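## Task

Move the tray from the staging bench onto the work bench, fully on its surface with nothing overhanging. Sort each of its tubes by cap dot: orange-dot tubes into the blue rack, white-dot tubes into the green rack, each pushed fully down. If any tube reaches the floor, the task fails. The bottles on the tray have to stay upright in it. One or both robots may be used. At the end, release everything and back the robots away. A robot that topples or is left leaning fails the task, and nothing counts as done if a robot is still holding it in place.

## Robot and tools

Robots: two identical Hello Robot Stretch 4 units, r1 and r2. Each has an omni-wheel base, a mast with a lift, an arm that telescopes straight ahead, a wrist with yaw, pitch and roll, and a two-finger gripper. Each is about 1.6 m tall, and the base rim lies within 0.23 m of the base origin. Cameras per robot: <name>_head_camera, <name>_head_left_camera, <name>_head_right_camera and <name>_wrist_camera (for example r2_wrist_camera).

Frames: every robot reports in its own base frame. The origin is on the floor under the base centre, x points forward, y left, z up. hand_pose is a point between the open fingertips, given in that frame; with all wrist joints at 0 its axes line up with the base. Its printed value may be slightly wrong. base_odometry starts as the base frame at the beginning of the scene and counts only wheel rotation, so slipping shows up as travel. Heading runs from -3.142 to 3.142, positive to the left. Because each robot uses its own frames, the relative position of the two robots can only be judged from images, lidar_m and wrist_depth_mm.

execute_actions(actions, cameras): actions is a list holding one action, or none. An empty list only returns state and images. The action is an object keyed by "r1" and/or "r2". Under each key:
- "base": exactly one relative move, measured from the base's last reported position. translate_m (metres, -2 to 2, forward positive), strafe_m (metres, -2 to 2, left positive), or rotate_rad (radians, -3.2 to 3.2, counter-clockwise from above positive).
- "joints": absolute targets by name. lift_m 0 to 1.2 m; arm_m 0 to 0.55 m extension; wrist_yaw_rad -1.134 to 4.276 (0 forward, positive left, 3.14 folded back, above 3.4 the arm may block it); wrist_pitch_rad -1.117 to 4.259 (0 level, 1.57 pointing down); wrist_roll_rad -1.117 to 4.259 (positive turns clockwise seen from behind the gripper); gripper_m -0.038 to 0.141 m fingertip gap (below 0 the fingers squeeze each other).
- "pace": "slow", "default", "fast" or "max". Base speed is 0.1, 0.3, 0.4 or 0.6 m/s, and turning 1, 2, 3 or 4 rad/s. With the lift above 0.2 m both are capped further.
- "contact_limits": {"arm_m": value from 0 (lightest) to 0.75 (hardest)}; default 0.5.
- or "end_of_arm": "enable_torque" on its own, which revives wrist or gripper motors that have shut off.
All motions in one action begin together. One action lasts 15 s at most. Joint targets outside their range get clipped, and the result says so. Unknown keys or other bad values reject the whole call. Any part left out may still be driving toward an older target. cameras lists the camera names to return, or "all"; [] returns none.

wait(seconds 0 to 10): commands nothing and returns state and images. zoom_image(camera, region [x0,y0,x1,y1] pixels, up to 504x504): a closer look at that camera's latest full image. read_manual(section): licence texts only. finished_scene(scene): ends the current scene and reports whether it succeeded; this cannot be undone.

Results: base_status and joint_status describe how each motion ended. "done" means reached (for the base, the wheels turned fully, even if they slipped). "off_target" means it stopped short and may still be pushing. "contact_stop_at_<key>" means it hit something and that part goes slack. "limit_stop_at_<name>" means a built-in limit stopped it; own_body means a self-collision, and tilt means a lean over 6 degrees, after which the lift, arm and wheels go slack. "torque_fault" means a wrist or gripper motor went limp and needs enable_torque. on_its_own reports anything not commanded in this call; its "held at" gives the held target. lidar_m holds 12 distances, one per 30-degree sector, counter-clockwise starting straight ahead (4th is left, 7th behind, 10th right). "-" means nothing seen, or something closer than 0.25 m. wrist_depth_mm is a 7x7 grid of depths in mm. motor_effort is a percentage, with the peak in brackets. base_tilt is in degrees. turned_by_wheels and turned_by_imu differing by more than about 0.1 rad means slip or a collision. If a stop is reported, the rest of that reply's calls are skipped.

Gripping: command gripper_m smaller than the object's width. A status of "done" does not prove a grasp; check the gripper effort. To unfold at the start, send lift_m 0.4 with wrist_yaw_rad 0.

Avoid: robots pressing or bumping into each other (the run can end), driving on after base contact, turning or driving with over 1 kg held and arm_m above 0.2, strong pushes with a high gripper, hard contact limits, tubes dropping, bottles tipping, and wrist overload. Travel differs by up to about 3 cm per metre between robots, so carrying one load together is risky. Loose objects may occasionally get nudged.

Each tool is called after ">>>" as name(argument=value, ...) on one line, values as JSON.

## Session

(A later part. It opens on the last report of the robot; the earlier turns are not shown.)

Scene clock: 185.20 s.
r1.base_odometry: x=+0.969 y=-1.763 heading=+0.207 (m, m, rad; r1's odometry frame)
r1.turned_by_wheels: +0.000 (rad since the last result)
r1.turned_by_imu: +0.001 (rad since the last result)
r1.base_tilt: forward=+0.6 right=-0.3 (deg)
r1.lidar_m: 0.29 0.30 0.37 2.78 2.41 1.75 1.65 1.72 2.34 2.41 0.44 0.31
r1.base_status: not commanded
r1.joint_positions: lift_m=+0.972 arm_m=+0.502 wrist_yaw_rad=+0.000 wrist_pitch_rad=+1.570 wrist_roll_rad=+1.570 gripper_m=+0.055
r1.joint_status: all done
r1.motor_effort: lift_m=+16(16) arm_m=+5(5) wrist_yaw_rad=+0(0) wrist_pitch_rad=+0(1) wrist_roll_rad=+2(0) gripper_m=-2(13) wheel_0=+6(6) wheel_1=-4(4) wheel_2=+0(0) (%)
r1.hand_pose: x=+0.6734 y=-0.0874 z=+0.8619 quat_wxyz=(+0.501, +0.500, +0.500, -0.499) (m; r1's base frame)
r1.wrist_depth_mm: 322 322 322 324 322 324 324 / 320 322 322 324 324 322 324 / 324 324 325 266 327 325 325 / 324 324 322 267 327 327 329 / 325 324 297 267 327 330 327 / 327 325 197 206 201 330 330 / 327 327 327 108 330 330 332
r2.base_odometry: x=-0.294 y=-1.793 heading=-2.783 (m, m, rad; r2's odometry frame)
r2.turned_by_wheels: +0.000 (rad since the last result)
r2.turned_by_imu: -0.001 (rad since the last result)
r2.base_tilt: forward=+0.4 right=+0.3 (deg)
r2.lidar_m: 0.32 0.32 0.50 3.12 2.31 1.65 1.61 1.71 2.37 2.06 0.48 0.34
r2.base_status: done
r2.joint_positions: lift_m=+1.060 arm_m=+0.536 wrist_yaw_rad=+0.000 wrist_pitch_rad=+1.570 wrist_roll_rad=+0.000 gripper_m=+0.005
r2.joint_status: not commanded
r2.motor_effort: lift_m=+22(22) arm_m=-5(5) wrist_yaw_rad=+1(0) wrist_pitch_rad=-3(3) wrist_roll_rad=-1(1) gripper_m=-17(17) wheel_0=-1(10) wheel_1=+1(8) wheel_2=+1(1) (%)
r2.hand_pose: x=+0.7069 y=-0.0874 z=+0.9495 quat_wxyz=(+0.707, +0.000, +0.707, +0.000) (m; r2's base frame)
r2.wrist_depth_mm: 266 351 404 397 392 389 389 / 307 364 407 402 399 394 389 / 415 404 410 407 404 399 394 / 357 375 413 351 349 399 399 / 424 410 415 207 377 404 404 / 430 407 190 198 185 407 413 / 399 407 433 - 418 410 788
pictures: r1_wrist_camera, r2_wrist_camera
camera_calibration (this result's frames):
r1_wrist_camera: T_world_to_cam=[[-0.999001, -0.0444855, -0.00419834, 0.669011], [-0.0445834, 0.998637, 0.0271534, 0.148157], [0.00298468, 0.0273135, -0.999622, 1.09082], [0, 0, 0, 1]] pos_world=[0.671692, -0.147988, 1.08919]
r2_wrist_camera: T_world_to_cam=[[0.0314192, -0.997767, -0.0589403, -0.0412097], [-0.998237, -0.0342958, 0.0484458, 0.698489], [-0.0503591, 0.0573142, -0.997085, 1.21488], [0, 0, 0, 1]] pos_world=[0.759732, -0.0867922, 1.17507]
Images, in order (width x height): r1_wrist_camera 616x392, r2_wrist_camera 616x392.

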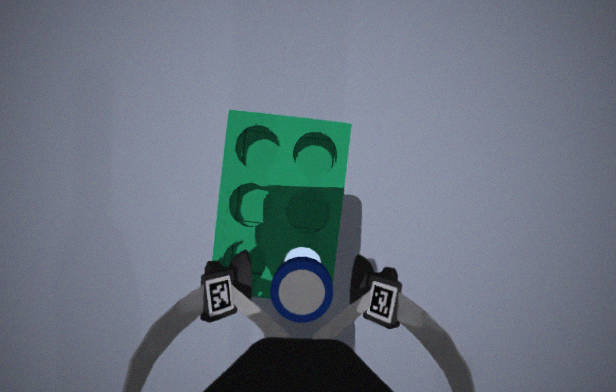

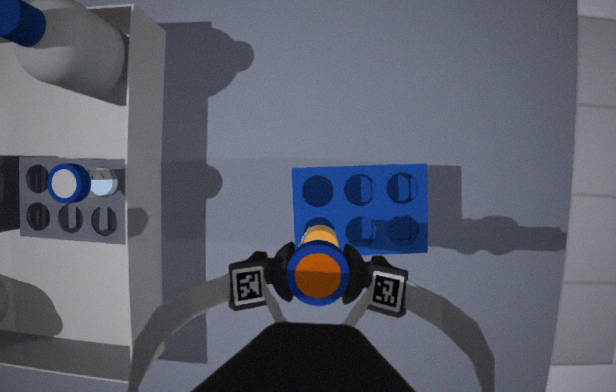

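>>> execute_actions(actions=[{"r1":{"joints":{"lift_m":1.12}},"r2":{"base":{"strafe_m":0.002},"joints":{"arm_m":0.541},"pace":"slow"}}], cameras=[])

>>> execute_actions(actions=[{"r1":{"base":{"strafe_m":0.45},"joints":{"wrist_roll_rad":0}},"r2":{"joints":{"lift_m":1.005},"pace":"slow"}}], cameras=["r2_wrist_camera"])

Scene clock: 198.13 s.
r1.base_odometry: x=+0.969 y=-1.763 heading=+0.207 (m, m, rad; r1's odometry frame)
r1.turned_by_wheels: +0.000 (rad since the last result)
r1.turned_by_imu: +0.002 (rad since the last result)
r1.base_tilt: forward=+0.5 right=-0.3 (deg)
r1.lidar_m: 0.26 0.30 0.41 2.79 2.40 1.73 1.65 1.74 2.36 2.39 0.46 0.30
r1.base_status: not commanded
r1.joint_positions: lift_m=+1.120 arm_m=+0.502 wrist_yaw_rad=+0.000 wrist_pitch_rad=+1.570 wrist_roll_rad=+1.570 gripper_m=+0.055
r1.joint_status: all done
r1.motor_effort: lift_m=+21(22) arm_m=+5(5) wrist_yaw_rad=-1(0) wrist_pitch_rad=+1(0) wrist_roll_rad=+1(0) gripper_m=-4(1) wheel_0=+6(6) wheel_1=-4(4) wheel_2=+0(0) (%)
r1.hand_pose: x=+0.6734 y=-0.0874 z=+1.0095 quat_wxyz=(+0.501, +0.500, +0.500, -0.499) (m; r1's base frame)
r1.wrist_depth_mm: 466 466 466 469 473 466 466 / 466 466 466 469 473 469 473 / 466 473 469 473 473 473 477 / 469 469 473 466 473 469 473 / 473 473 469 469 477 473 477 / 473 469 196 477 202 477 477 / 473 473 473 109 477 477 484
r2.base_odometry: x=-0.293 y=-1.795 heading=-2.783 (m, m, rad; r2's odometry frame)
r2.turned_by_wheels: +0.000 (rad since the last result)
r2.turned_by_imu: -0.001 (rad since the last result)
r2.base_tilt: forward=+0.5 right=+0.3 (deg)
r2.lidar_m: 0.33 0.33 0.47 3.13 2.31 1.67 1.62 1.69 2.36 2.08 0.49 0.34
r2.base_status: done
r2.joint_positions: lift_m=+1.060 arm_m=+0.540 wrist_yaw_rad=+0.000 wrist_pitch_rad=+1.570 wrist_roll_rad=+0.000 gripper_m=+0.005
r2.joint_status: all done
r2.motor_effort: lift_m=+22(22) arm_m=+5(5) wrist_yaw_rad=-3(3) wrist_pitch_rad=-2(3) wrist_roll_rad=+0(1) gripper_m=-16(17) wheel_0=-1(5) wheel_1=-1(4) wheel_2=+0(1) (%)
r2.hand_pose: x=+0.7112 y=-0.0874 z=+0.9495 quat_wxyz=(+0.707, +0.000, +0.707, +0.000) (m; r2's base frame)
r2.wrist_depth_mm: 265 343 404 397 392 392 387 / 287 357 410 402 397 394 389 / 415 413 410 404 404 399 394 / 362 357 415 351 347 402 397 / 424 402 418 208 399 407 404 / 430 407 190 198 185 407 407 / 407 399 427 - 415 410 778
pictures: none
No camera images: the call's "cameras" was empty. Leave "cameras" out to get every camera's image.

Scene clock: 200.97 s.
r1.base_odometry: x=+0.877 y=-1.323 heading=+0.207 (m, m, rad; r1's odometry frame)
r1.turned_by_wheels: +0.000 (rad since the last result)
r1.turned_by_imu: +0.003 (rad since the last result)
r1.base_tilt: forward=+0.6 right=-0.3 (deg)
r1.lidar_m: 0.29 0.31 0.41 2.32 2.40 1.74 1.66 1.72 2.39 2.85 0.42 0.29
r1.base_status: done
r1.joint_positions: lift_m=+1.120 arm_m=+0.502 wrist_yaw_rad=+0.000 wrist_pitch_rad=+1.570 wrist_roll_rad=+0.000 gripper_m=+0.055
r1.joint_status: all done
r1.motor_effort: lift_m=+20(20) arm_m=+5(4) wrist_yaw_rad=+0(1) wrist_pitch_rad=+0(0) wrist_roll_rad=-1(3) gripper_m=-3(3) wheel_0=-4(15) wheel_1=+4(10) wheel_2=+0(3) (%)
r1.hand_pose: x=+0.6734 y=-0.0874 z=+1.0096 quat_wxyz=(+0.707, +0.000, +0.707, +0.000) (m; r1's base frame)
r1.wrist_depth_mm: 466 462 466 469 469 477 477 / 466 466 466 332 469 473 477 / 466 466 462 469 473 477 473 / 469 436 442 466 473 473 477 / 433 462 413 445 473 473 480 / 469 466 196 473 202 480 484 / 329 343 473 108 477 480 480
r2.base_odometry: x=-0.293 y=-1.795 heading=-2.783 (m, m, rad; r2's odometry frame)
r2.turned_by_wheels: +0.000 (rad since the last result)
r2.turned_by_imu: -0.001 (rad since the last result)
r2.base_tilt: forward=+0.4 right=+0.3 (deg)
r2.lidar_m: 0.31 0.35 0.48 3.13 2.30 1.65 1.62 1.70 2.36 2.09 0.48 0.35
r2.base_status: not commanded
r2.joint_positions: lift_m=+1.005 arm_m=+0.540 wrist_yaw_rad=+0.000 wrist_pitch_rad=+1.570 wrist_roll_rad=+0.000 gripper_m=+0.005
r2.joint_status: all done
r2.motor_effort: lift_m=+17(19) arm_m=+5(5) wrist_yaw_rad=+0(0) wrist_pitch_rad=-2(3) wrist_roll_rad=-1(1) gripper_m=-17(17) wheel_0=-1(1) wheel_1=-1(1) wheel_2=+0(0) (%)
r2.hand_pose: x=+0.7112 y=-0.0874 z=+0.8949 quat_wxyz=(+0.707, +0.000, +0.707, +0.000) (m; r2's base frame)
r2.wrist_depth_mm: 249 330 347 343 343 336 336 / 287 334 351 349 343 342 336 / 359 343 353 351 347 343 342 / 296 349 359 349 293 347 345 / 340 351 366 208 296 351 349 / 373 347 191 197 184 351 349 / 377 349 368 - 362 357 353
pictures: r2_wrist_camera
camera_calibration (this result's frames):
r2_wrist_camera: T_world_to_cam=[[0.0314189, -0.997767, -0.0589405, -0.0445631], [-0.998236, -0.034296, 0.0484541, 0.705409], [-0.0503673, 0.0573142, -0.997085, 1.16064], [0, 0, 0, 1]] pos_world=[0.764023, -0.0867922, 1.12045]
Images, in order (width x height): r2_wrist_camera 616x392.

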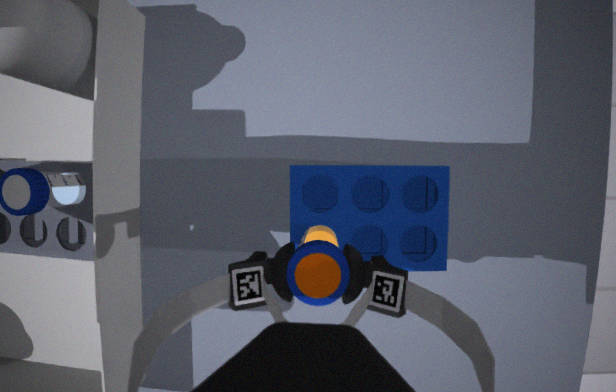

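>>> execute_actions(actions=[{"r2":{"joints":{"lift_m":0.975},"pace":"slow"}}], cameras=[])

>>> execute_actions(actions=[{"r2":{"joints":{"gripper_m":0.055}}}], cameras=["r2_wrist_camera"])

>>> execute_actions(actions=[{"r2":{"joints":{"lift_m":1.12}}}], cameras=[])

>>> execute_actions(actions=[{"r2":{"joints":{"arm_m":0.15}}}], cameras=[])

>>> execute_actions(actions=[{"r1":{"base":{"strafe_m":0.2}},"r2":{"base":{"strafe_m":0.44}}}], cameras=["r1_wrist_camera"])

Scene clock: 211.07 s.
r1.base_odometry: x=+0.877 y=-1.323 heading=+0.207 (m, m, rad; r1's odometry frame)
r1.turned_by_wheels: +0.000 (rad since the last result)
r1.turned_by_imu: +0.001 (rad since the last result)
r1.base_tilt: forward=+0.6 right=-0.3 (deg)
r1.lidar_m: 0.29 0.31 0.43 2.32 2.42 1.75 1.66 1.72 2.35 2.87 0.43 0.30
r1.base_status: not commanded
r1.joint_positions: lift_m=+1.120 arm_m=+0.502 wrist_yaw_rad=+0.000 wrist_pitch_rad=+1.570 wrist_roll_rad=+0.000 gripper_m=+0.055
r1.joint_status: not commanded
r1.motor_effort: lift_m=+20(20) arm_m=+5(4) wrist_yaw_rad=+0(0) wrist_pitch_rad=+0(0) wrist_roll_rad=-1(1) gripper_m=-6(4) wheel_0=-4(4) wheel_1=+4(4) wheel_2=+0(0) (%)
r1.hand_pose: x=+0.6734 y=-0.0874 z=+1.0096 quat_wxyz=(+0.707, +0.000, +0.707, +0.000) (m; r1's base frame)
r1.wrist_depth_mm: 466 466 469 466 469 473 473 / 466 462 466 329 473 477 477 / 466 469 466 469 477 477 477 / 466 436 442 466 469 477 477 / 436 462 410 445 477 480 480 / 469 462 196 473 202 477 480 / 329 343 473 108 477 480 480
r2.base_odometry: x=-0.293 y=-1.795 heading=-2.783 (m, m, rad; r2's odometry frame)
r2.turned_by_wheels: +0.000 (rad since the last result)
r2.turned_by_imu: -0.001 (rad since the last result)
r2.base_tilt: forward=+0.4 right=+0.3 (deg)
r2.lidar_m: 0.32 0.35 0.44 3.12 2.31 1.66 1.60 1.71 2.36 2.04 0.48 0.36
r2.base_status: not commanded
r2.joint_positions: lift_m=+0.975 arm_m=+0.540 wrist_yaw_rad=+0.000 wrist_pitch_rad=+1.570 wrist_roll_rad=+0.000 gripper_m=+0.005
r2.joint_status: all done
r2.motor_effort: lift_m=+18(19) arm_m=+5(5) wrist_yaw_rad=-1(0) wrist_pitch_rad=-3(3) wrist_roll_rad=-1(2) gripper_m=-16(18) wheel_0=-1(1) wheel_1=-1(1) wheel_2=+0(0) (%)
r2.hand_pose: x=+0.7112 y=-0.0874 z=+0.8649 quat_wxyz=(+0.707, +0.000, +0.707, +0.000) (m; r2's base frame)
r2.wrist_depth_mm: 250 319 320 317 312 309 306 / 272 322 320 319 315 312 309 / 270 325 324 322 317 314 310 / 266 330 329 317 263 317 314 / 276 330 330 208 264 322 319 / 343 324 191 197 185 324 322 / 343 322 336 - 330 327 324
pictures: none
No camera images: the call's "cameras" was empty. Leave "cameras" out to get every camera's image.

Scene clock: 212.37 s.
r1.base_odometry: x=+0.877 y=-1.323 heading=+0.207 (m, m, rad; r1's odometry frame)
r1.turned_by_wheels: +0.000 (rad since the last result)
r1.turned_by_imu: +0.000 (rad since the last result)
r1.base_tilt: forward=+0.5 right=-0.3 (deg)
r1.lidar_m: 0.28 0.29 0.44 2.31 2.39 1.73 1.67 1.72 2.37 2.87 0.46 0.31
r1.base_status: not commanded
r1.joint_positions: lift_m=+1.120 arm_m=+0.502 wrist_yaw_rad=+0.000 wrist_pitch_rad=+1.570 wrist_roll_rad=+0.000 gripper_m=+0.055
r1.joint_status: not commanded
r1.motor_effort: lift_m=+20(20) arm_m=+5(4) wrist_yaw_rad=+1(1) wrist_pitch_rad=+0(0) wrist_roll_rad=-1(1) gripper_m=-3(4) wheel_0=-4(4) wheel_1=+4(4) wheel_2=+0(0) (%)
r1.hand_pose: x=+0.6734 y=-0.0874 z=+1.0096 quat_wxyz=(+0.707, +0.000, +0.707, +0.000) (m; r1's base frame)
r1.wrist_depth_mm: 466 466 469 469 469 469 477 / 466 462 469 330 469 473 477 / 462 462 466 466 469 473 477 / 466 436 449 466 469 477 480 / 436 462 413 449 473 477 484 / 466 462 196 469 202 477 480 / 329 343 473 108 477 477 477
r2.base_odometry: x=-0.293 y=-1.795 heading=-2.783 (m, m, rad; r2's odometry frame)
r2.turned_by_wheels: +0.000 (rad since the last result)
r2.turned_by_imu: +0.000 (rad since the last result)
r2.base_tilt: forward=+0.4 right=+0.3 (deg)
r2.lidar_m: 0.31 0.35 0.47 3.14 2.28 1.64 1.62 1.72 2.40 2.06 0.47 0.34
r2.base_status: not commanded
r2.joint_positions: lift_m=+0.975 arm_m=+0.540 wrist_yaw_rad=+0.000 wrist_pitch_rad=+1.570 wrist_roll_rad=+0.000 gripper_m=+0.055
r2.joint_status: all done
r2.motor_effort: lift_m=+18(17) arm_m=+5(5) wrist_yaw_rad=+0(0) wrist_pitch_rad=-2(3) wrist_roll_rad=-2(1) gripper_m=-2(19) wheel_0=-1(1) wheel_1=-1(1) wheel_2=+0(0) (%)
r2.hand_pose: x=+0.7112 y=-0.0874 z=+0.8649 quat_wxyz=(+0.707, +0.000, +0.707, +0.000) (m; r2's base frame)
r2.wrist_depth_mm: 250 319 319 319 314 309 306 / 273 325 322 319 315 310 309 / 270 327 325 320 319 315 310 / 266 329 327 319 263 317 315 / 277 334 332 219 263 319 317 / 342 324 334 206 196 322 322 / 342 324 340 - 329 325 324
pictures: r2_wrist_camera
camera_calibration (this result's frames):
r2_wrist_camera: T_world_to_cam=[[0.0314187, -0.997767, -0.0589405, -0.0463315], [-0.998236, -0.0342957, 0.0484539, 0.706864], [-0.0503671, 0.0573142, -0.997085, 1.13072], [0, 0, 0, 1]] pos_world=[0.764025, -0.0867922, 1.09045]
Images, in order (width x height): r2_wrist_camera 616x392.

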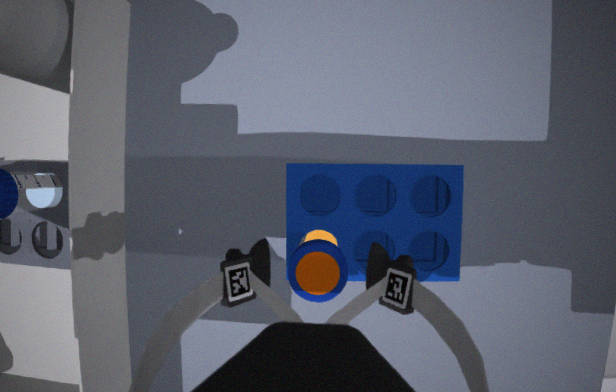

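Scene clock: 214.03 s.
r1.base_odometry: x=+0.877 y=-1.323 heading=+0.207 (m, m, rad; r1's odometry frame)
r1.turned_by_wheels: +0.000 (rad since the last result)
r1.turned_by_imu: +0.001 (rad since the last result)
r1.base_tilt: forward=+0.6 right=-0.3 (deg)
r1.lidar_m: 0.26 0.30 0.44 2.31 2.42 1.76 1.67 1.72 2.38 2.87 0.41 0.31
r1.base_status: not commanded
r1.joint_positions: lift_m=+1.120 arm_m=+0.502 wrist_yaw_rad=+0.000 wrist_pitch_rad=+1.570 wrist_roll_rad=+0.000 gripper_m=+0.055
r1.joint_status: not commanded
r1.motor_effort: lift_m=+20(20) arm_m=+4(4) wrist_yaw_rad=-1(1) wrist_pitch_rad=+0(0) wrist_roll_rad=-2(1) gripper_m=-3(1) wheel_0=-4(4) wheel_1=+4(4) wheel_2=+0(0) (%)
r1.hand_pose: x=+0.6734 y=-0.0874 z=+1.0096 quat_wxyz=(+0.707, +0.000, +0.707, +0.000) (m; r1's base frame)
r1.wrist_depth_mm: 462 466 469 469 469 473 473 / 466 469 466 330 473 477 480 / 466 466 466 469 473 477 473 / 466 436 442 466 473 473 473 / 433 462 407 442 473 477 477 / 469 466 196 473 202 480 477 / 327 345 466 108 480 480 480
r2.base_odometry: x=-0.293 y=-1.795 heading=-2.783 (m, m, rad; r2's odometry frame)
r2.turned_by_wheels: +0.000 (rad since the last result)
r2.turned_by_imu: +0.000 (rad since the last result)
r2.base_tilt: forward=+0.4 right=+0.3 (deg)
r2.lidar_m: 0.31 0.34 0.51 3.14 2.28 1.65 1.60 1.70 2.38 2.08 0.47 0.34
r2.base_status: not commanded
r2.joint_positions: lift_m=+1.120 arm_m=+0.540 wrist_yaw_rad=+0.000 wrist_pitch_rad=+1.570 wrist_roll_rad=+0.000 gripper_m=+0.055
r2.joint_status: all done
r2.motor_effort: lift_m=+22(22) arm_m=+5(5) wrist_yaw_rad=+0(2) wrist_pitch_rad=-3(3) wrist_roll_rad=-1(1) gripper_m=-2(5) wheel_0=-1(1) wheel_1=-1(1) wheel_2=+0(0) (%)
r2.hand_pose: x=+0.7112 y=-0.0874 z=+1.0095 quat_wxyz=(+0.707, +0.000, +0.707, +0.000) (m; r2's base frame)
r2.wrist_depth_mm: 349 413 462 462 452 445 809 / 473 375 462 459 459 449 798 / 477 473 473 466 459 455 1205 / 433 415 480 462 459 455 1182 / 492 480 480 473 466 466 1205 / 488 484 484 477 197 469 1255 / 500 452 488 - 473 473 1229
pictures: none
No camera images: the call's "cameras" was empty. Leave "cameras" out to get every camera's image.

Scene clock: 216.30 s.
r1.base_odometry: x=+0.877 y=-1.323 heading=+0.207 (m, m, rad; r1's odometry frame)
r1.turned_by_wheels: +0.000 (rad since the last result)
r1.turned_by_imu: +0.001 (rad since the last result)
r1.base_tilt: forward=+0.5 right=-0.2 (deg)
r1.lidar_m: 0.28 0.31 0.42 2.33 2.40 1.77 1.67 1.73 2.37 2.87 0.43 0.32
r1.base_status: not commanded
r1.joint_positions: lift_m=+1.120 arm_m=+0.502 wrist_yaw_rad=+0.000 wrist_pitch_rad=+1.570 wrist_roll_rad=+0.000 gripper_m=+0.055
r1.joint_status: not commanded
r1.motor_effort: lift_m=+20(20) arm_m=+5(4) wrist_yaw_rad=+1(0) wrist_pitch_rad=+1(0) wrist_roll_rad=-1(0) gripper_m=-3(3) wheel_0=-4(4) wheel_1=+3(4) wheel_2=+0(0) (%)
r1.hand_pose: x=+0.6734 y=-0.0874 z=+1.0096 quat_wxyz=(+0.707, +0.000, +0.707, +0.000) (m; r1's base frame)
r1.wrist_depth_mm: 466 466 473 466 473 473 477 / 462 466 466 330 477 473 477 / 466 462 469 469 477 480 477 / 466 433 439 466 473 477 477 / 433 459 413 445 480 480 480 / 469 466 196 469 202 480 477 / 327 343 469 108 477 477 477
r2.base_odometry: x=-0.293 y=-1.795 heading=-2.783 (m, m, rad; r2's odometry frame)
r2.turned_by_wheels: +0.000 (rad since the last result)
r2.turned_by_imu: +0.000 (rad since the last result)
r2.base_tilt: forward=+0.5 right=+0.3 (deg)
r2.lidar_m: 0.32 0.36 0.50 3.13 2.33 1.69 1.61 1.68 2.37 2.07 0.49 0.34
r2.base_status: not commanded
r2.joint_positions: lift_m=+1.120 arm_m=+0.151 wrist_yaw_rad=+0.000 wrist_pitch_rad=+1.570 wrist_roll_rad=+0.000 gripper_m=+0.055
r2.joint_status: all done
r2.motor_effort: lift_m=+22(22) arm_m=-5(4) wrist_yaw_rad=+1(1) wrist_pitch_rad=-3(3) wrist_roll_rad=-2(2) gripper_m=-4(4) wheel_0=-1(1) wheel_1=-1(1) wheel_2=+0(0) (%)
r2.hand_pose: x=+0.3219 y=-0.0874 z=+1.0095 quat_wxyz=(+0.707, +0.000, +0.707, +0.000) (m; r2's base frame)
r2.wrist_depth_mm: 427 439 462 459 455 445 1160 / 480 473 466 462 459 452 1160 / 484 473 473 469 459 455 1182 / 1308 1255 1281 1255 469 459 1205 / 1308 1281 1255 1025 1229 1229 1229 / 1281 1281 1042 1060 196 1205 1205 / 1336 1308 1308 - 1255 1255 1255
pictures: none
No camera images: the call's "cameras" was empty. Leave "cameras" out to get every camera's image.

Scene clock: 219.10 s.
r1.base_odometry: x=+0.836 y=-1.127 heading=+0.207 (m, m, rad; r1's odometry frame)
r1.turned_by_wheels: +0.000 (rad since the last result)
r1.turned_by_imu: +0.002 (rad since the last result)
r1.base_tilt: forward=+0.6 right=-0.2 (deg)
r1.lidar_m: 0.27 0.30 0.43 2.12 2.41 1.76 1.67 1.74 2.35 3.07 0.44 0.30
r1.base_status: done
r1.joint_positions: lift_m=+1.120 arm_m=+0.502 wrist_yaw_rad=+0.000 wrist_pitch_rad=+1.570 wrist_roll_rad=+0.000 gripper_m=+0.055
r1.joint_status: not commanded
r1.motor_effort: lift_m=+20(20) arm_m=+5(4) wrist_yaw_rad=+0(0) wrist_pitch_rad=+0(0) wrist_roll_rad=-2(0) gripper_m=-4(4) wheel_0=-5(7) wheel_1=+2(10) wheel_2=+0(0) (%)
r1.hand_pose: x=+0.6734 y=-0.0874 z=+1.0096 quat_wxyz=(+0.707, +0.000, +0.707, +0.000) (m; r1's base frame)
r1.wrist_depth_mm: 466 466 469 466 473 473 473 / 462 469 466 466 466 336 473 / 466 466 469 469 469 430 473 / 407 469 469 466 466 442 477 / 462 469 469 410 430 415 477 / 469 469 196 477 202 480 480 / 469 469 469 108 473 439 484
r2.base_odometry: x=-0.139 y=-2.207 heading=-2.783 (m, m, rad; r2's odometry frame)
r2.turned_by_wheels: +0.000 (rad since the last result)
r2.turned_by_imu: +0.001 (rad since the last result)
r2.base_tilt: forward=+0.4 right=+0.3 (deg)
r2.lidar_m: 0.32 0.35 0.47 2.70 2.28 1.65 1.60 1.70 2.35 2.52 0.49 0.35
r2.base_status: done
r2.joint_positions: lift_m=+1.120 arm_m=+0.151 wrist_yaw_rad=+0.000 wrist_pitch_rad=+1.570 wrist_roll_rad=+0.000 gripper_m=+0.055
r2.joint_status: not commanded
r2.motor_effort: lift_m=+22(22) arm_m=-5(5) wrist_yaw_rad=-2(1) wrist_pitch_rad=-3(2) wrist_roll_rad=-1(1) gripper_m=-2(2) wheel_0=+1(5) wheel_1=-2(8) wheel_2=+0(1) (%)
r2.hand_pose: x=+0.3219 y=-0.0874 z=+1.0096 quat_wxyz=(+0.707, +0.000, +0.707, +0.000) (m; r2's base frame)
r2.wrist_depth_mm: 473 469 466 445 427 436 449 / 477 473 473 466 455 452 449 / 484 480 469 466 462 455 449 / 1281 1255 1281 1255 1205 462 459 / 1336 1281 1255 1042 1255 1205 1205 / 1336 1308 1042 1042 198 1229 1229 / 1308 1308 1281 - 1255 1255 1255
pictures: r1_wrist_camera
camera_calibration (this result's frames):
r1_wrist_camera: T_world_to_cam=[[0.0429328, -0.999073, -0.0032228, -0.116406], [-0.99873, -0.0430028, 0.0262599, 0.696482], [-0.0263741, 0.0020913, -0.99965, 1.25602], [0, 0, 0, 1]] pos_world=[0.733722, -0.0889746, 1.23691]
Images, in order (width x height): r1_wrist_camera 616x392.

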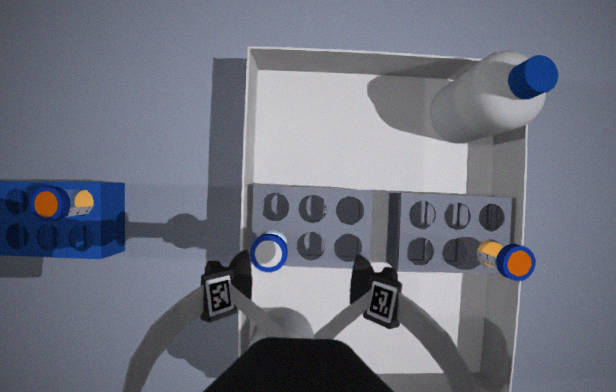

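>>> execute_actions(actions=[{"r1":{"base":{"strafe_m":0.029},"joints":{"arm_m":0.496,"lift_m":1.0},"pace":"slow"},"r2":{"base":{"translate_m":0.05}}}], cameras=["r1_wrist_camera"])

Scene clock: 234.43 s.
r1.base_odometry: x=+0.830 y=-1.099 heading=+0.207 (m, m, rad; r1's odometry frame)
r1.turned_by_wheels: +0.000 (rad since the last result)
r1.turned_by_imu: +0.002 (rad since the last result)
r1.base_tilt: forward=+0.5 right=-0.3 (deg)
r1.lidar_m: 0.27 0.31 0.41 2.13 2.37 1.75 1.65 1.74 2.37 3.09 0.42 0.31
r1.base_status: done
r1.joint_positions: lift_m=+1.000 arm_m=+0.497 wrist_yaw_rad=+0.000 wrist_pitch_rad=+1.570 wrist_roll_rad=+0.000 gripper_m=+0.055
r1.joint_status: all done
r1.motor_effort: lift_m=+16(20) arm_m=-4(5) wrist_yaw_rad=+0(1) wrist_pitch_rad=+0(0) wrist_roll_rad=+0(0) gripper_m=-5(5) wheel_0=-6(7) wheel_1=+5(9) wheel_2=+0(2) (%)
r1.hand_pose: x=+0.6680 y=-0.0874 z=+0.8899 quat_wxyz=(+0.707, +0.000, +0.707, +0.000) (m; r1's base frame)
r1.wrist_depth_mm: 347 349 351 349 347 332 293 / 347 351 353 349 351 349 287 / 347 349 351 351 355 353 353 / 304 351 355 345 324 351 338 / 304 353 353 293 293 320 300 / 351 351 196 293 202 355 353 / 351 353 355 108 355 355 357
r2.base_odometry: x=-0.186 y=-2.224 heading=-2.783 (m, m, rad; r2's odometry frame)
r2.turned_by_wheels: +0.000 (rad since the last result)
r2.turned_by_imu: +0.000 (rad since the last result)
r2.base_tilt: forward=+0.5 right=+0.3 (deg)
r2.lidar_m: 0.26 0.30 0.42 2.70 2.35 1.68 1.67 1.73 2.43 2.51 0.41 0.29
r2.base_status: done
r2.joint_positions: lift_m=+1.120 arm_m=+0.151 wrist_yaw_rad=+0.000 wrist_pitch_rad=+1.570 wrist_roll_rad=+0.000 gripper_m=+0.055
r2.joint_status: not commanded
r2.motor_effort: lift_m=+22(22) arm_m=-5(6) wrist_yaw_rad=+0(1) wrist_pitch_rad=-3(3) wrist_roll_rad=-1(1) gripper_m=-4(1) wheel_0=+3(3) wheel_1=-1(5) wheel_2=-1(11) (%)
r2.hand_pose: x=+0.3219 y=-0.0874 z=+1.0096 quat_wxyz=(+0.707, +0.000, +0.707, +0.000) (m; r2's base frame)
r2.wrist_depth_mm: 477 469 466 359 449 445 415 / 477 477 469 459 452 449 442 / 480 480 477 469 459 455 452 / 488 484 473 473 462 462 452 / 1281 1281 1229 1008 1205 1229 1205 / 1281 1308 1042 1042 197 1255 1229 / 1308 1336 1366 - 1229 1255 1229
pictures: r1_wrist_camera
camera_calibration (this result's frames):
r1_wrist_camera: T_world_to_cam=[[0.042933, -0.999073, -0.00322279, -0.116561], [-0.99873, -0.043003, 0.0262598, 0.694241], [-0.026374, 0.00209129, -0.99965, 1.13626], [0, 0, 0, 1]] pos_world=[0.728331, -0.0889746, 1.11726]
Images, in order (width x height): r1_wrist_camera 616x392.

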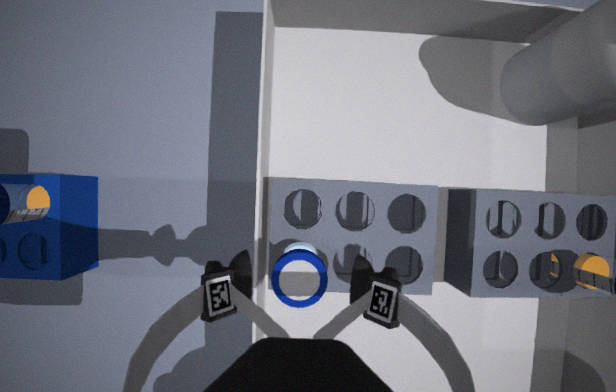

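>>> execute_actions(actions=[{"r1":{"joints":{"lift_m":0.975},"pace":"slow"}}], cameras=[])

>>> execute_actions(actions=[{"r1":{"joints":{"gripper_m":0.005}}}], cameras=[])

>>> execute_actions(actions=[{"r1":{"joints":{"lift_m":1.13},"pace":"slow"}}], cameras=[])

>>> execute_actions(actions=[{"r1":{"base":{"strafe_m":-0.765},"joints":{"arm_m":0.491}}}], cameras=[])

>>> execute_actions(actions=[{"r1":{"joints":{"lift_m":1.05},"pace":"slow"},"r2":{"joints":{"arm_m":0.5}}}], cameras=["r1_wrist_camera","r2_wrist_camera"])

Scene clock: 252.73 s.
r1.base_odometry: x=+0.830 y=-1.099 heading=+0.207 (m, m, rad; r1's odometry frame)
r1.turned_by_wheels: +0.000 (rad since the last result)
r1.turned_by_imu: +0.001 (rad since the last result)
r1.base_tilt: forward=+0.6 right=-0.2 (deg)
r1.lidar_m: 0.27 0.30 0.44 2.08 2.43 1.74 1.67 1.74 2.36 3.10 0.42 0.31
r1.base_status: not commanded
r1.joint_positions: lift_m=+0.975 arm_m=+0.497 wrist_yaw_rad=+0.000 wrist_pitch_rad=+1.570 wrist_roll_rad=+0.000 gripper_m=+0.055
r1.joint_status: all done
r1.motor_effort: lift_m=+16(14) arm_m=-4(4) wrist_yaw_rad=-1(1) wrist_pitch_rad=+0(0) wrist_roll_rad=+0(0) gripper_m=-4(2) wheel_0=-6(6) wheel_1=+5(5) wheel_2=+0(0) (%)
r1.hand_pose: x=+0.6680 y=-0.0874 z=+0.8649 quat_wxyz=(+0.707, +0.000, +0.707, +0.000) (m; r1's base frame)
r1.wrist_depth_mm: 324 324 325 325 325 325 294 / 324 325 327 325 327 327 287 / 325 325 329 324 327 329 329 / 287 329 325 300 322 325 301 / 286 329 327 267 270 297 272 / 327 327 195 207 202 329 330 / 329 327 329 108 330 332 332
r2.base_odometry: x=-0.186 y=-2.224 heading=-2.783 (m, m, rad; r2's odometry frame)
r2.turned_by_wheels: +0.000 (rad since the last result)
r2.turned_by_imu: -0.001 (rad since the last result)
r2.base_tilt: forward=+0.3 right=+0.3 (deg)
r2.lidar_m: 0.26 0.29 0.42 2.68 2.35 1.68 1.66 1.76 2.45 2.52 0.41 0.30
r2.base_status: not commanded
r2.joint_positions: lift_m=+1.120 arm_m=+0.151 wrist_yaw_rad=+0.000 wrist_pitch_rad=+1.570 wrist_roll_rad=+0.000 gripper_m=+0.055
r2.joint_status: not commanded
r2.motor_effort: lift_m=+22(22) arm_m=-5(5) wrist_yaw_rad=+0(1) wrist_pitch_rad=-3(3) wrist_roll_rad=-1(1) gripper_m=-3(4) wheel_0=+3(3) wheel_1=+0(0) wheel_2=-1(0) (%)
r2.hand_pose: x=+0.3219 y=-0.0874 z=+1.0096 quat_wxyz=(+0.707, +0.000, +0.707, +0.000) (m; r2's base frame)
r2.wrist_depth_mm: 473 469 469 357 449 445 415 / 473 477 473 462 452 452 445 / 477 477 477 469 462 459 452 / 488 484 473 466 466 459 455 / 1308 1281 1255 1042 1229 1205 1205 / 1308 1281 1060 1025 198 1255 1229 / 1336 1308 1255 - 1255 1229 1281
pictures: none
No camera images: the call's "cameras" was empty. Leave "cameras" out to get every camera's image.

Scene clock: 254.03 s.
r1.base_odometry: x=+0.830 y=-1.099 heading=+0.207 (m, m, rad; r1's odometry frame)
r1.turned_by_wheels: +0.000 (rad since the last result)
r1.turned_by_imu: +0.000 (rad since the last result)
r1.base_tilt: forward=+0.5 right=-0.3 (deg)
r1.lidar_m: 0.27 0.30 0.42 2.12 2.40 1.76 1.67 1.74 2.37 3.08 0.44 0.32
r1.base_status: not commanded
r1.joint_positions: lift_m=+0.975 arm_m=+0.497 wrist_yaw_rad=+0.000 wrist_pitch_rad=+1.570 wrist_roll_rad=+0.000 gripper_m=+0.005
r1.joint_status: all done
r1.motor_effort: lift_m=+16(16) arm_m=-4(5) wrist_yaw_rad=+0(0) wrist_pitch_rad=+0(0) wrist_roll_rad=-1(0) gripper_m=-16(13) wheel_0=-6(6) wheel_1=+5(5) wheel_2=+0(0) (%)
r1.hand_pose: x=+0.6680 y=-0.0874 z=+0.8649 quat_wxyz=(+0.707, +0.000, +0.707, +0.000) (m; r1's base frame)
r1.wrist_depth_mm: 324 325 325 325 325 327 294 / 324 325 325 325 327 327 290 / 325 324 325 325 327 329 327 / 286 327 327 301 322 325 304 / 286 327 329 267 270 296 271 / 327 327 191 198 190 330 330 / 329 325 329 109 329 332 332
r2.base_odometry: x=-0.186 y=-2.224 heading=-2.783 (m, m, rad; r2's odometry frame)
r2.turned_by_wheels: +0.000 (rad since the last result)
r2.turned_by_imu: +0.000 (rad since the last result)
r2.base_tilt: forward=+0.4 right=+0.4 (deg)
r2.lidar_m: 0.27 0.30 0.40 2.69 2.37 1.69 1.67 1.75 2.46 2.51 0.41 0.28
r2.base_status: not commanded
r2.joint_positions: lift_m=+1.120 arm_m=+0.151 wrist_yaw_rad=+0.000 wrist_pitch_rad=+1.570 wrist_roll_rad=+0.000 gripper_m=+0.055
r2.joint_status: not commanded
r2.motor_effort: lift_m=+22(22) arm_m=-5(5) wrist_yaw_rad=-3(1) wrist_pitch_rad=-3(3) wrist_roll_rad=-2(1) gripper_m=-3(3) wheel_0=+3(3) wheel_1=+0(0) wheel_2=-1(1) (%)
r2.hand_pose: x=+0.3219 y=-0.0874 z=+1.0096 quat_wxyz=(+0.707, +0.000, +0.707, +0.000) (m; r2's base frame)
r2.wrist_depth_mm: 466 466 466 357 445 445 415 / 480 473 466 462 455 449 445 / 484 477 469 462 462 459 452 / 484 484 473 473 466 466 459 / 1308 1229 1255 1042 1229 1229 1205 / 1308 1255 1042 1060 196 1255 1255 / 1308 1336 1255 - 1281 1255 1229
pictures: none
No camera images: the call's "cameras" was empty. Leave "cameras" out to get every camera's image.

Scene clock: 256.10 s.
r1.base_odometry: x=+0.830 y=-1.099 heading=+0.207 (m, m, rad; r1's odometry frame)
r1.turned_by_wheels: +0.000 (rad since the last result)
r1.turned_by_imu: +0.001 (rad since the last result)
r1.base_tilt: forward=+0.6 right=-0.3 (deg)
r1.lidar_m: 0.27 0.30 0.41 2.10 2.41 1.74 1.66 1.74 2.39 3.09 0.42 0.28
r1.base_status: not commanded
r1.joint_positions: lift_m=+1.130 arm_m=+0.497 wrist_yaw_rad=+0.000 wrist_pitch_rad=+1.570 wrist_roll_rad=+0.000 gripper_m=+0.005
r1.joint_status: all done
r1.motor_effort: lift_m=+21(22) arm_m=-5(4) wrist_yaw_rad=+1(1) wrist_pitch_rad=+0(1) wrist_roll_rad=-1(1) gripper_m=-15(14) wheel_0=-6(6) wheel_1=+5(5) wheel_2=+0(0) (%)
r1.hand_pose: x=+0.6680 y=-0.0874 z=+1.0195 quat_wxyz=(+0.707, +0.000, +0.707, +0.000) (m; r1's base frame)
r1.wrist_depth_mm: 477 473 473 480 484 484 484 / 477 477 473 477 480 407 330 / 473 477 480 480 477 477 488 / 415 462 480 424 477 455 492 / 473 480 484 421 477 427 488 / 484 480 191 197 190 488 488 / 480 484 480 109 484 459 488
r2.base_odometry: x=-0.186 y=-2.224 heading=-2.783 (m, m, rad; r2's odometry frame)
r2.turned_by_wheels: +0.000 (rad since the last result)
r2.turned_by_imu: +0.000 (rad since the last result)
r2.base_tilt: forward=+0.4 right=+0.3 (deg)
r2.lidar_m: 0.28 0.31 0.43 2.67 2.35 1.70 1.66 1.76 2.45 2.49 0.43 0.30
r2.base_status: not commanded
r2.joint_positions: lift_m=+1.120 arm_m=+0.151 wrist_yaw_rad=+0.000 wrist_pitch_rad=+1.570 wrist_roll_rad=+0.000 gripper_m=+0.055
r2.joint_status: not commanded
r2.motor_effort: lift_m=+22(21) arm_m=-5(5) wrist_yaw_rad=-1(0) wrist_pitch_rad=-3(3) wrist_roll_rad=-1(2) gripper_m=-5(4) wheel_0=+3(3) wheel_1=+0(0) wheel_2=-1(1) (%)
r2.hand_pose: x=+0.3219 y=-0.0874 z=+1.0096 quat_wxyz=(+0.707, +0.000, +0.707, +0.000) (m; r2's base frame)
r2.wrist_depth_mm: 477 473 459 359 452 442 418 / 480 473 469 462 455 445 445 / 484 480 466 473 462 455 455 / 488 480 480 469 469 455 459 / 1336 1281 1255 1025 1205 1229 1229 / 1308 1281 1025 1042 197 1229 1229 / 1366 1308 1281 - 1229 1229 1229
pictures: none
No camera images: the call's "cameras" was empty. Leave "cameras" out to get every camera's image.

Scene clock: 259.97 s.
r1.base_odometry: x=+0.987 y=-1.848 heading=+0.207 (m, m, rad; r1's odometry frame)
r1.turned_by_wheels: +0.000 (rad since the last result)
r1.turned_by_imu: -0.002 (rad since the last result)
r1.base_tilt: forward=+0.5 right=-0.3 (deg)
r1.lidar_m: 0.29 0.31 0.41 1.14 2.40 1.74 1.65 1.74 2.38 2.34 0.44 0.31
r1.base_status: done
r1.joint_positions: lift_m=+1.130 arm_m=+0.492 wrist_yaw_rad=+0.000 wrist_pitch_rad=+1.570 wrist_roll_rad=+0.000 gripper_m=+0.005
r1.joint_status: all done
r1.motor_effort: lift_m=+20(21) arm_m=-4(5) wrist_yaw_rad=+0(0) wrist_pitch_rad=+0(1) wrist_roll_rad=-1(1) gripper_m=-15(16) wheel_0=+3(16) wheel_1=-3(9) wheel_2=+0(3) (%)
r1.hand_pose: x=+0.6629 y=-0.0874 z=+1.0196 quat_wxyz=(+0.707, +0.000, +0.707, +0.000) (m; r1's base frame)
r1.wrist_depth_mm: 473 473 477 480 484 484 1205 / 477 477 480 480 488 484 1255 / 477 480 477 480 484 480 1205 / 477 477 455 473 480 488 1229 / 477 480 480 424 488 488 1255 / 480 484 191 198 190 488 1255 / 484 484 480 108 488 1255 1255
r2.base_odometry: x=-0.186 y=-2.224 heading=-2.783 (m, m, rad; r2's odometry frame)
r2.turned_by_wheels: +0.000 (rad since the last result)
r2.turned_by_imu: -0.001 (rad since the last result)
r2.base_tilt: forward=+0.4 right=+0.3 (deg)
r2.lidar_m: 0.28 0.30 0.41 2.71 2.37 1.70 1.66 1.76 2.44 2.54 0.41 0.30
r2.base_status: not commanded
r2.joint_positions: lift_m=+1.120 arm_m=+0.151 wrist_yaw_rad=+0.000 wrist_pitch_rad=+1.570 wrist_roll_rad=+0.000 gripper_m=+0.055
r2.joint_status: not commanded
r2.motor_effort: lift_m=+22(22) arm_m=-5(5) wrist_yaw_rad=+1(1) wrist_pitch_rad=-3(4) wrist_roll_rad=-1(1) gripper_m=-5(3) wheel_0=+3(3) wheel_1=+0(0) wheel_2=-1(0) (%)
r2.hand_pose: x=+0.3219 y=-0.0874 z=+1.0096 quat_wxyz=(+0.707, +0.000, +0.707, +0.000) (m; r2's base frame)
r2.wrist_depth_mm: 473 469 462 355 452 449 415 / 480 473 466 459 455 452 445 / 484 477 473 466 459 455 455 / 488 484 477 473 469 462 459 / 1308 1281 1255 1025 1229 1229 1205 / 1308 1308 1042 1042 197 1229 1255 / 1366 1308 1255 - 1255 1229 1255
pictures: none
No camera images: the call's "cameras" was empty. Leave "cameras" out to get every camera's image.

Scene clock: 262.13 s.
r1.base_odometry: x=+0.987 y=-1.848 heading=+0.207 (m, m, rad; r1's odometry frame)
r1.turned_by_wheels: +0.000 (rad since the last result)
r1.turned_by_imu: +0.001 (rad since the last result)
r1.base_tilt: forward=+0.6 right=-0.3 (deg)
r1.lidar_m: 0.27 0.31 0.43 1.13 2.42 1.74 1.66 1.72 2.35 2.32 0.43 0.32
r1.base_status: not commanded
r1.joint_positions: lift_m=+1.050 arm_m=+0.492 wrist_yaw_rad=+0.000 wrist_pitch_rad=+1.570 wrist_roll_rad=+0.000 gripper_m=+0.005
r1.joint_status: all done
r1.motor_effort: lift_m=+16(20) arm_m=-4(5) wrist_yaw_rad=+0(1) wrist_pitch_rad=+0(0) wrist_roll_rad=-1(1) gripper_m=-13(16) wheel_0=+3(3) wheel_1=-3(3) wheel_2=+0(0) (%)
r1.hand_pose: x=+0.6629 y=-0.0874 z=+0.9399 quat_wxyz=(+0.707, +0.000, +0.707, +0.000) (m; r1's base frame)
r1.wrist_depth_mm: 397 397 397 399 402 404 1160 / 397 397 402 399 402 404 1160 / 397 402 402 402 402 404 1160 / 399 399 343 397 404 404 1138 / 399 402 343 345 404 407 1182 / 399 404 190 198 190 410 1138 / 399 402 404 108 407 407 1182
r2.base_odometry: x=-0.186 y=-2.224 heading=-2.783 (m, m, rad; r2's odometry frame)
r2.turned_by_wheels: +0.000 (rad since the last result)
r2.turned_by_imu: +0.000 (rad since the last result)
r2.base_tilt: forward=+0.4 right=+0.3 (deg)
r2.lidar_m: 0.28 0.30 0.43 2.70 2.35 1.68 1.65 1.75 2.41 2.50 0.42 0.31
r2.base_status: not commanded
r2.joint_positions: lift_m=+1.120 arm_m=+0.499 wrist_yaw_rad=+0.000 wrist_pitch_rad=+1.570 wrist_roll_rad=+0.000 gripper_m=+0.055
r2.joint_status: all done
r2.motor_effort: lift_m=+22(22) arm_m=+5(5) wrist_yaw_rad=+1(0) wrist_pitch_rad=-2(3) wrist_roll_rad=-1(1) gripper_m=-3(3) wheel_0=+3(3) wheel_1=+0(0) wheel_2=-1(1) (%)
r2.hand_pose: x=+0.6703 y=-0.0874 z=+1.0096 quat_wxyz=(+0.707, +0.000, +0.707, +0.000) (m; r2's base frame)
r2.wrist_depth_mm: 473 462 466 459 445 449 442 / 480 477 473 459 455 418 309 / 480 477 469 462 455 452 421 / 488 477 477 430 433 427 430 / 488 484 480 466 410 439 459 / 504 488 484 421 197 466 462 / 504 500 492 - 469 421 469
pictures: r1_wrist_camera, r2_wrist_camera
camera_calibration (this result's frames):
r1_wrist_camera: T_world_to_cam=[[0.0429735, -0.999071, -0.00322418, -0.116209], [-0.998727, -0.0430436, 0.026292, 0.687867], [-0.0264064, 0.00209021, -0.999649, 1.18611], [0, 0, 0, 1]] pos_world=[0.723307, -0.0889721, 1.16723]
r2_wrist_camera: T_world_to_cam=[[0.0317876, -0.997756, -0.0589302, -0.0367778], [-0.99824, -0.0346459, 0.0481332, 0.65933], [-0.0500669, 0.0572965, -0.997101, 1.2727], [0, 0, 0, 1]] pos_world=[0.723059, -0.0867736, 1.23511]
Images, in order (width x height): r1_wrist_camera 616x392, r2_wrist_camera 616x392.

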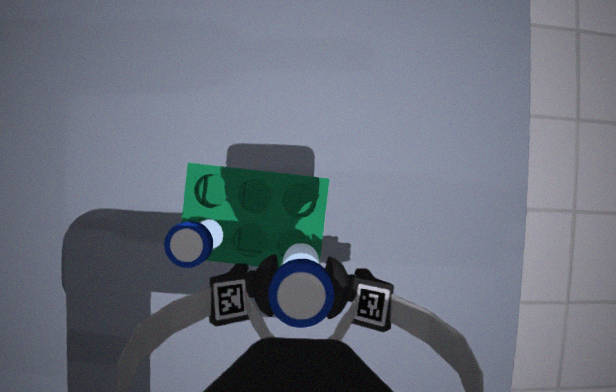

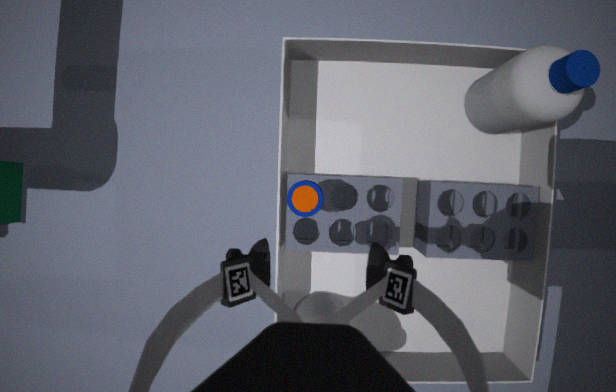

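>>> execute_actions(actions=[{"r1":{"base":{"strafe_m":0.006},"joints":{"arm_m":0.498},"pace":"slow"},"r2":{"base":{"strafe_m":0.015},"joints":{"arm_m":0.535,"lift_m":1.01},"pace":"slow"}}], cameras=[])

>>> execute_actions(actions=[{"r1":{"joints":{"lift_m":1.005},"pace":"slow"}}], cameras=["r1_wrist_camera","r2_wrist_camera"])

Scene clock: 272.73 s.
r1.base_odometry: x=+0.986 y=-1.842 heading=+0.207 (m, m, rad; r1's odometry frame)
r1.turned_by_wheels: +0.000 (rad since the last result)
r1.turned_by_imu: +0.002 (rad since the last result)
r1.base_tilt: forward=+0.5 right=-0.1 (deg)
r1.lidar_m: 0.28 0.31 0.42 1.15 2.42 1.76 1.65 1.72 2.34 2.32 0.44 0.31
r1.base_status: done
r1.joint_positions: lift_m=+1.050 arm_m=+0.497 wrist_yaw_rad=+0.000 wrist_pitch_rad=+1.570 wrist_roll_rad=+0.000 gripper_m=+0.005
r1.joint_status: all done
r1.motor_effort: lift_m=+16(16) arm_m=+5(6) wrist_yaw_rad=-1(0) wrist_pitch_rad=+0(0) wrist_roll_rad=-1(0) gripper_m=-12(16) wheel_0=-5(9) wheel_1=+5(5) wheel_2=+0(0) (%)
r1.hand_pose: x=+0.6683 y=-0.0874 z=+0.9399 quat_wxyz=(+0.707, +0.000, +0.707, +0.000) (m; r1's base frame)
r1.wrist_depth_mm: 394 397 399 399 402 402 1182 / 397 399 399 402 402 404 1160 / 397 399 402 399 404 407 1160 / 399 399 343 397 404 407 1138 / 399 402 345 343 407 407 1205 / 402 404 191 198 190 404 1160 / 399 402 404 108 407 410 1182
r2.base_odometry: x=-0.181 y=-2.239 heading=-2.783 (m, m, rad; r2's odometry frame)
r2.turned_by_wheels: +0.000 (rad since the last result)
r2.turned_by_imu: -0.001 (rad since the last result)
r2.base_tilt: forward=+0.4 right=+0.3 (deg)
r2.lidar_m: 0.29 0.29 0.42 2.67 2.36 1.68 1.65 1.74 2.46 2.53 0.42 0.29
r2.base_status: done
r2.joint_positions: lift_m=+1.010 arm_m=+0.534 wrist_yaw_rad=+0.000 wrist_pitch_rad=+1.570 wrist_roll_rad=+0.000 gripper_m=+0.055
r2.joint_status: all done
r2.motor_effort: lift_m=+18(19) arm_m=+5(6) wrist_yaw_rad=-1(1) wrist_pitch_rad=-2(2) wrist_roll_rad=-1(1) gripper_m=-4(3) wheel_0=-1(5) wheel_1=+1(5) wheel_2=+0(2) (%)
r2.hand_pose: x=+0.7053 y=-0.0874 z=+0.8999 quat_wxyz=(+0.707, +0.000, +0.707, +0.000) (m; r2's base frame)
r2.wrist_depth_mm: 362 359 353 351 327 340 340 / 366 359 355 349 347 342 304 / 368 364 362 353 351 345 310 / 373 368 366 355 353 349 349 / 377 370 368 297 296 315 291 / 382 375 368 301 197 306 324 / 384 382 377 - 364 359 357
pictures: none
No camera images: the call's "cameras" was empty. Leave "cameras" out to get every camera's image.

Scene clock: 273.97 s.
r1.base_odometry: x=+0.986 y=-1.842 heading=+0.207 (m, m, rad; r1's odometry frame)
r1.turned_by_wheels: +0.000 (rad since the last result)
r1.turned_by_imu: +0.000 (rad since the last result)
r1.base_tilt: forward=+0.5 right=-0.2 (deg)
r1.lidar_m: 0.29 0.30 0.42 1.17 2.41 1.71 1.67 1.72 2.34 2.34 0.44 0.30
r1.base_status: not commanded
r1.joint_positions: lift_m=+1.005 arm_m=+0.497 wrist_yaw_rad=+0.000 wrist_pitch_rad=+1.570 wrist_roll_rad=+0.000 gripper_m=+0.005
r1.joint_status: all done
r1.motor_effort: lift_m=+16(17) arm_m=+4(5) wrist_yaw_rad=+0(1) wrist_pitch_rad=+0(0) wrist_roll_rad=+0(0) gripper_m=-13(14) wheel_0=-5(5) wheel_1=+5(5) wheel_2=+0(0) (%)
r1.hand_pose: x=+0.6683 y=-0.0874 z=+0.8949 quat_wxyz=(+0.707, +0.000, +0.707, +0.000) (m; r1's base frame)
r1.wrist_depth_mm: 351 351 355 357 357 359 359 / 351 353 355 357 359 359 362 / 355 357 355 357 357 362 359 / 355 355 298 353 362 362 1138 / 355 357 298 298 362 362 1118 / 355 357 191 197 190 364 1118 / 357 359 359 108 364 366 1160
r2.base_odometry: x=-0.181 y=-2.239 heading=-2.783 (m, m, rad; r2's odometry frame)
r2.turned_by_wheels: +0.000 (rad since the last result)
r2.turned_by_imu: +0.000 (rad since the last result)
r2.base_tilt: forward=+0.4 right=+0.3 (deg)
r2.lidar_m: 0.28 0.31 0.42 2.68 2.34 1.67 1.66 1.76 2.42 2.52 0.43 0.30
r2.base_status: not commanded
r2.joint_positions: lift_m=+1.010 arm_m=+0.534 wrist_yaw_rad=+0.000 wrist_pitch_rad=+1.570 wrist_roll_rad=+0.000 gripper_m=+0.055
r2.joint_status: not commanded
r2.motor_effort: lift_m=+17(18) arm_m=+5(5) wrist_yaw_rad=+1(1) wrist_pitch_rad=-2(1) wrist_roll_rad=-1(1) gripper_m=-2(3) wheel_0=-1(1) wheel_1=+1(1) wheel_2=+0(0) (%)
r2.hand_pose: x=+0.7053 y=-0.0874 z=+0.8999 quat_wxyz=(+0.707, +0.000, +0.707, +0.000) (m; r2's base frame)
r2.wrist_depth_mm: 359 357 351 347 325 338 338 / 366 357 357 349 347 343 304 / 370 366 362 355 349 347 312 / 370 370 364 357 355 351 345 / 377 375 366 297 296 315 294 / 379 377 368 300 197 306 324 / 384 382 375 - 366 359 357
pictures: r1_wrist_camera, r2_wrist_camera
camera_calibration (this result's frames):
r1_wrist_camera: T_world_to_cam=[[0.0429761, -0.999071, -0.00322418, -0.116588], [-0.998727, -0.0430462, 0.0262922, 0.694439], [-0.0264065, 0.00209014, -0.999649, 1.14128], [0, 0, 0, 1]] pos_world=[0.728703, -0.0889719, 1.12224]
r2_wrist_camera: T_world_to_cam=[[0.0317888, -0.997756, -0.0589303, -0.0443521], [-0.99824, -0.0346473, 0.0481354, 0.699534], [-0.0500691, 0.0572964, -0.997101, 1.16513], [0, 0, 0, 1]] pos_world=[0.75805, -0.0867735, 1.12547]
Images, in order (width x height): r1_wrist_camera 616x392, r2_wrist_camera 616x392.

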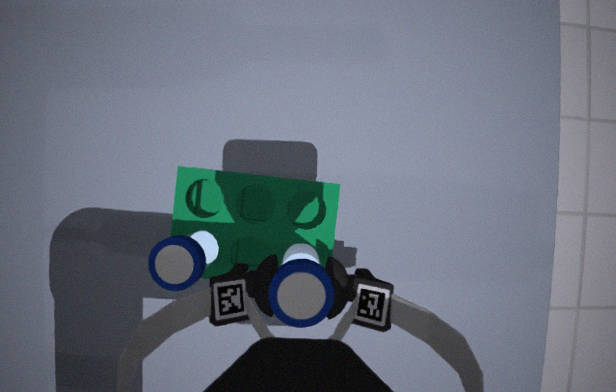

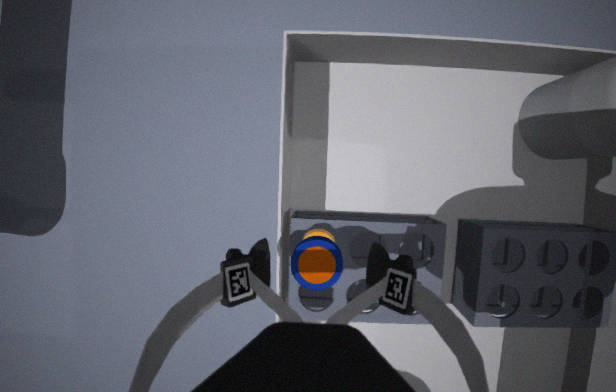

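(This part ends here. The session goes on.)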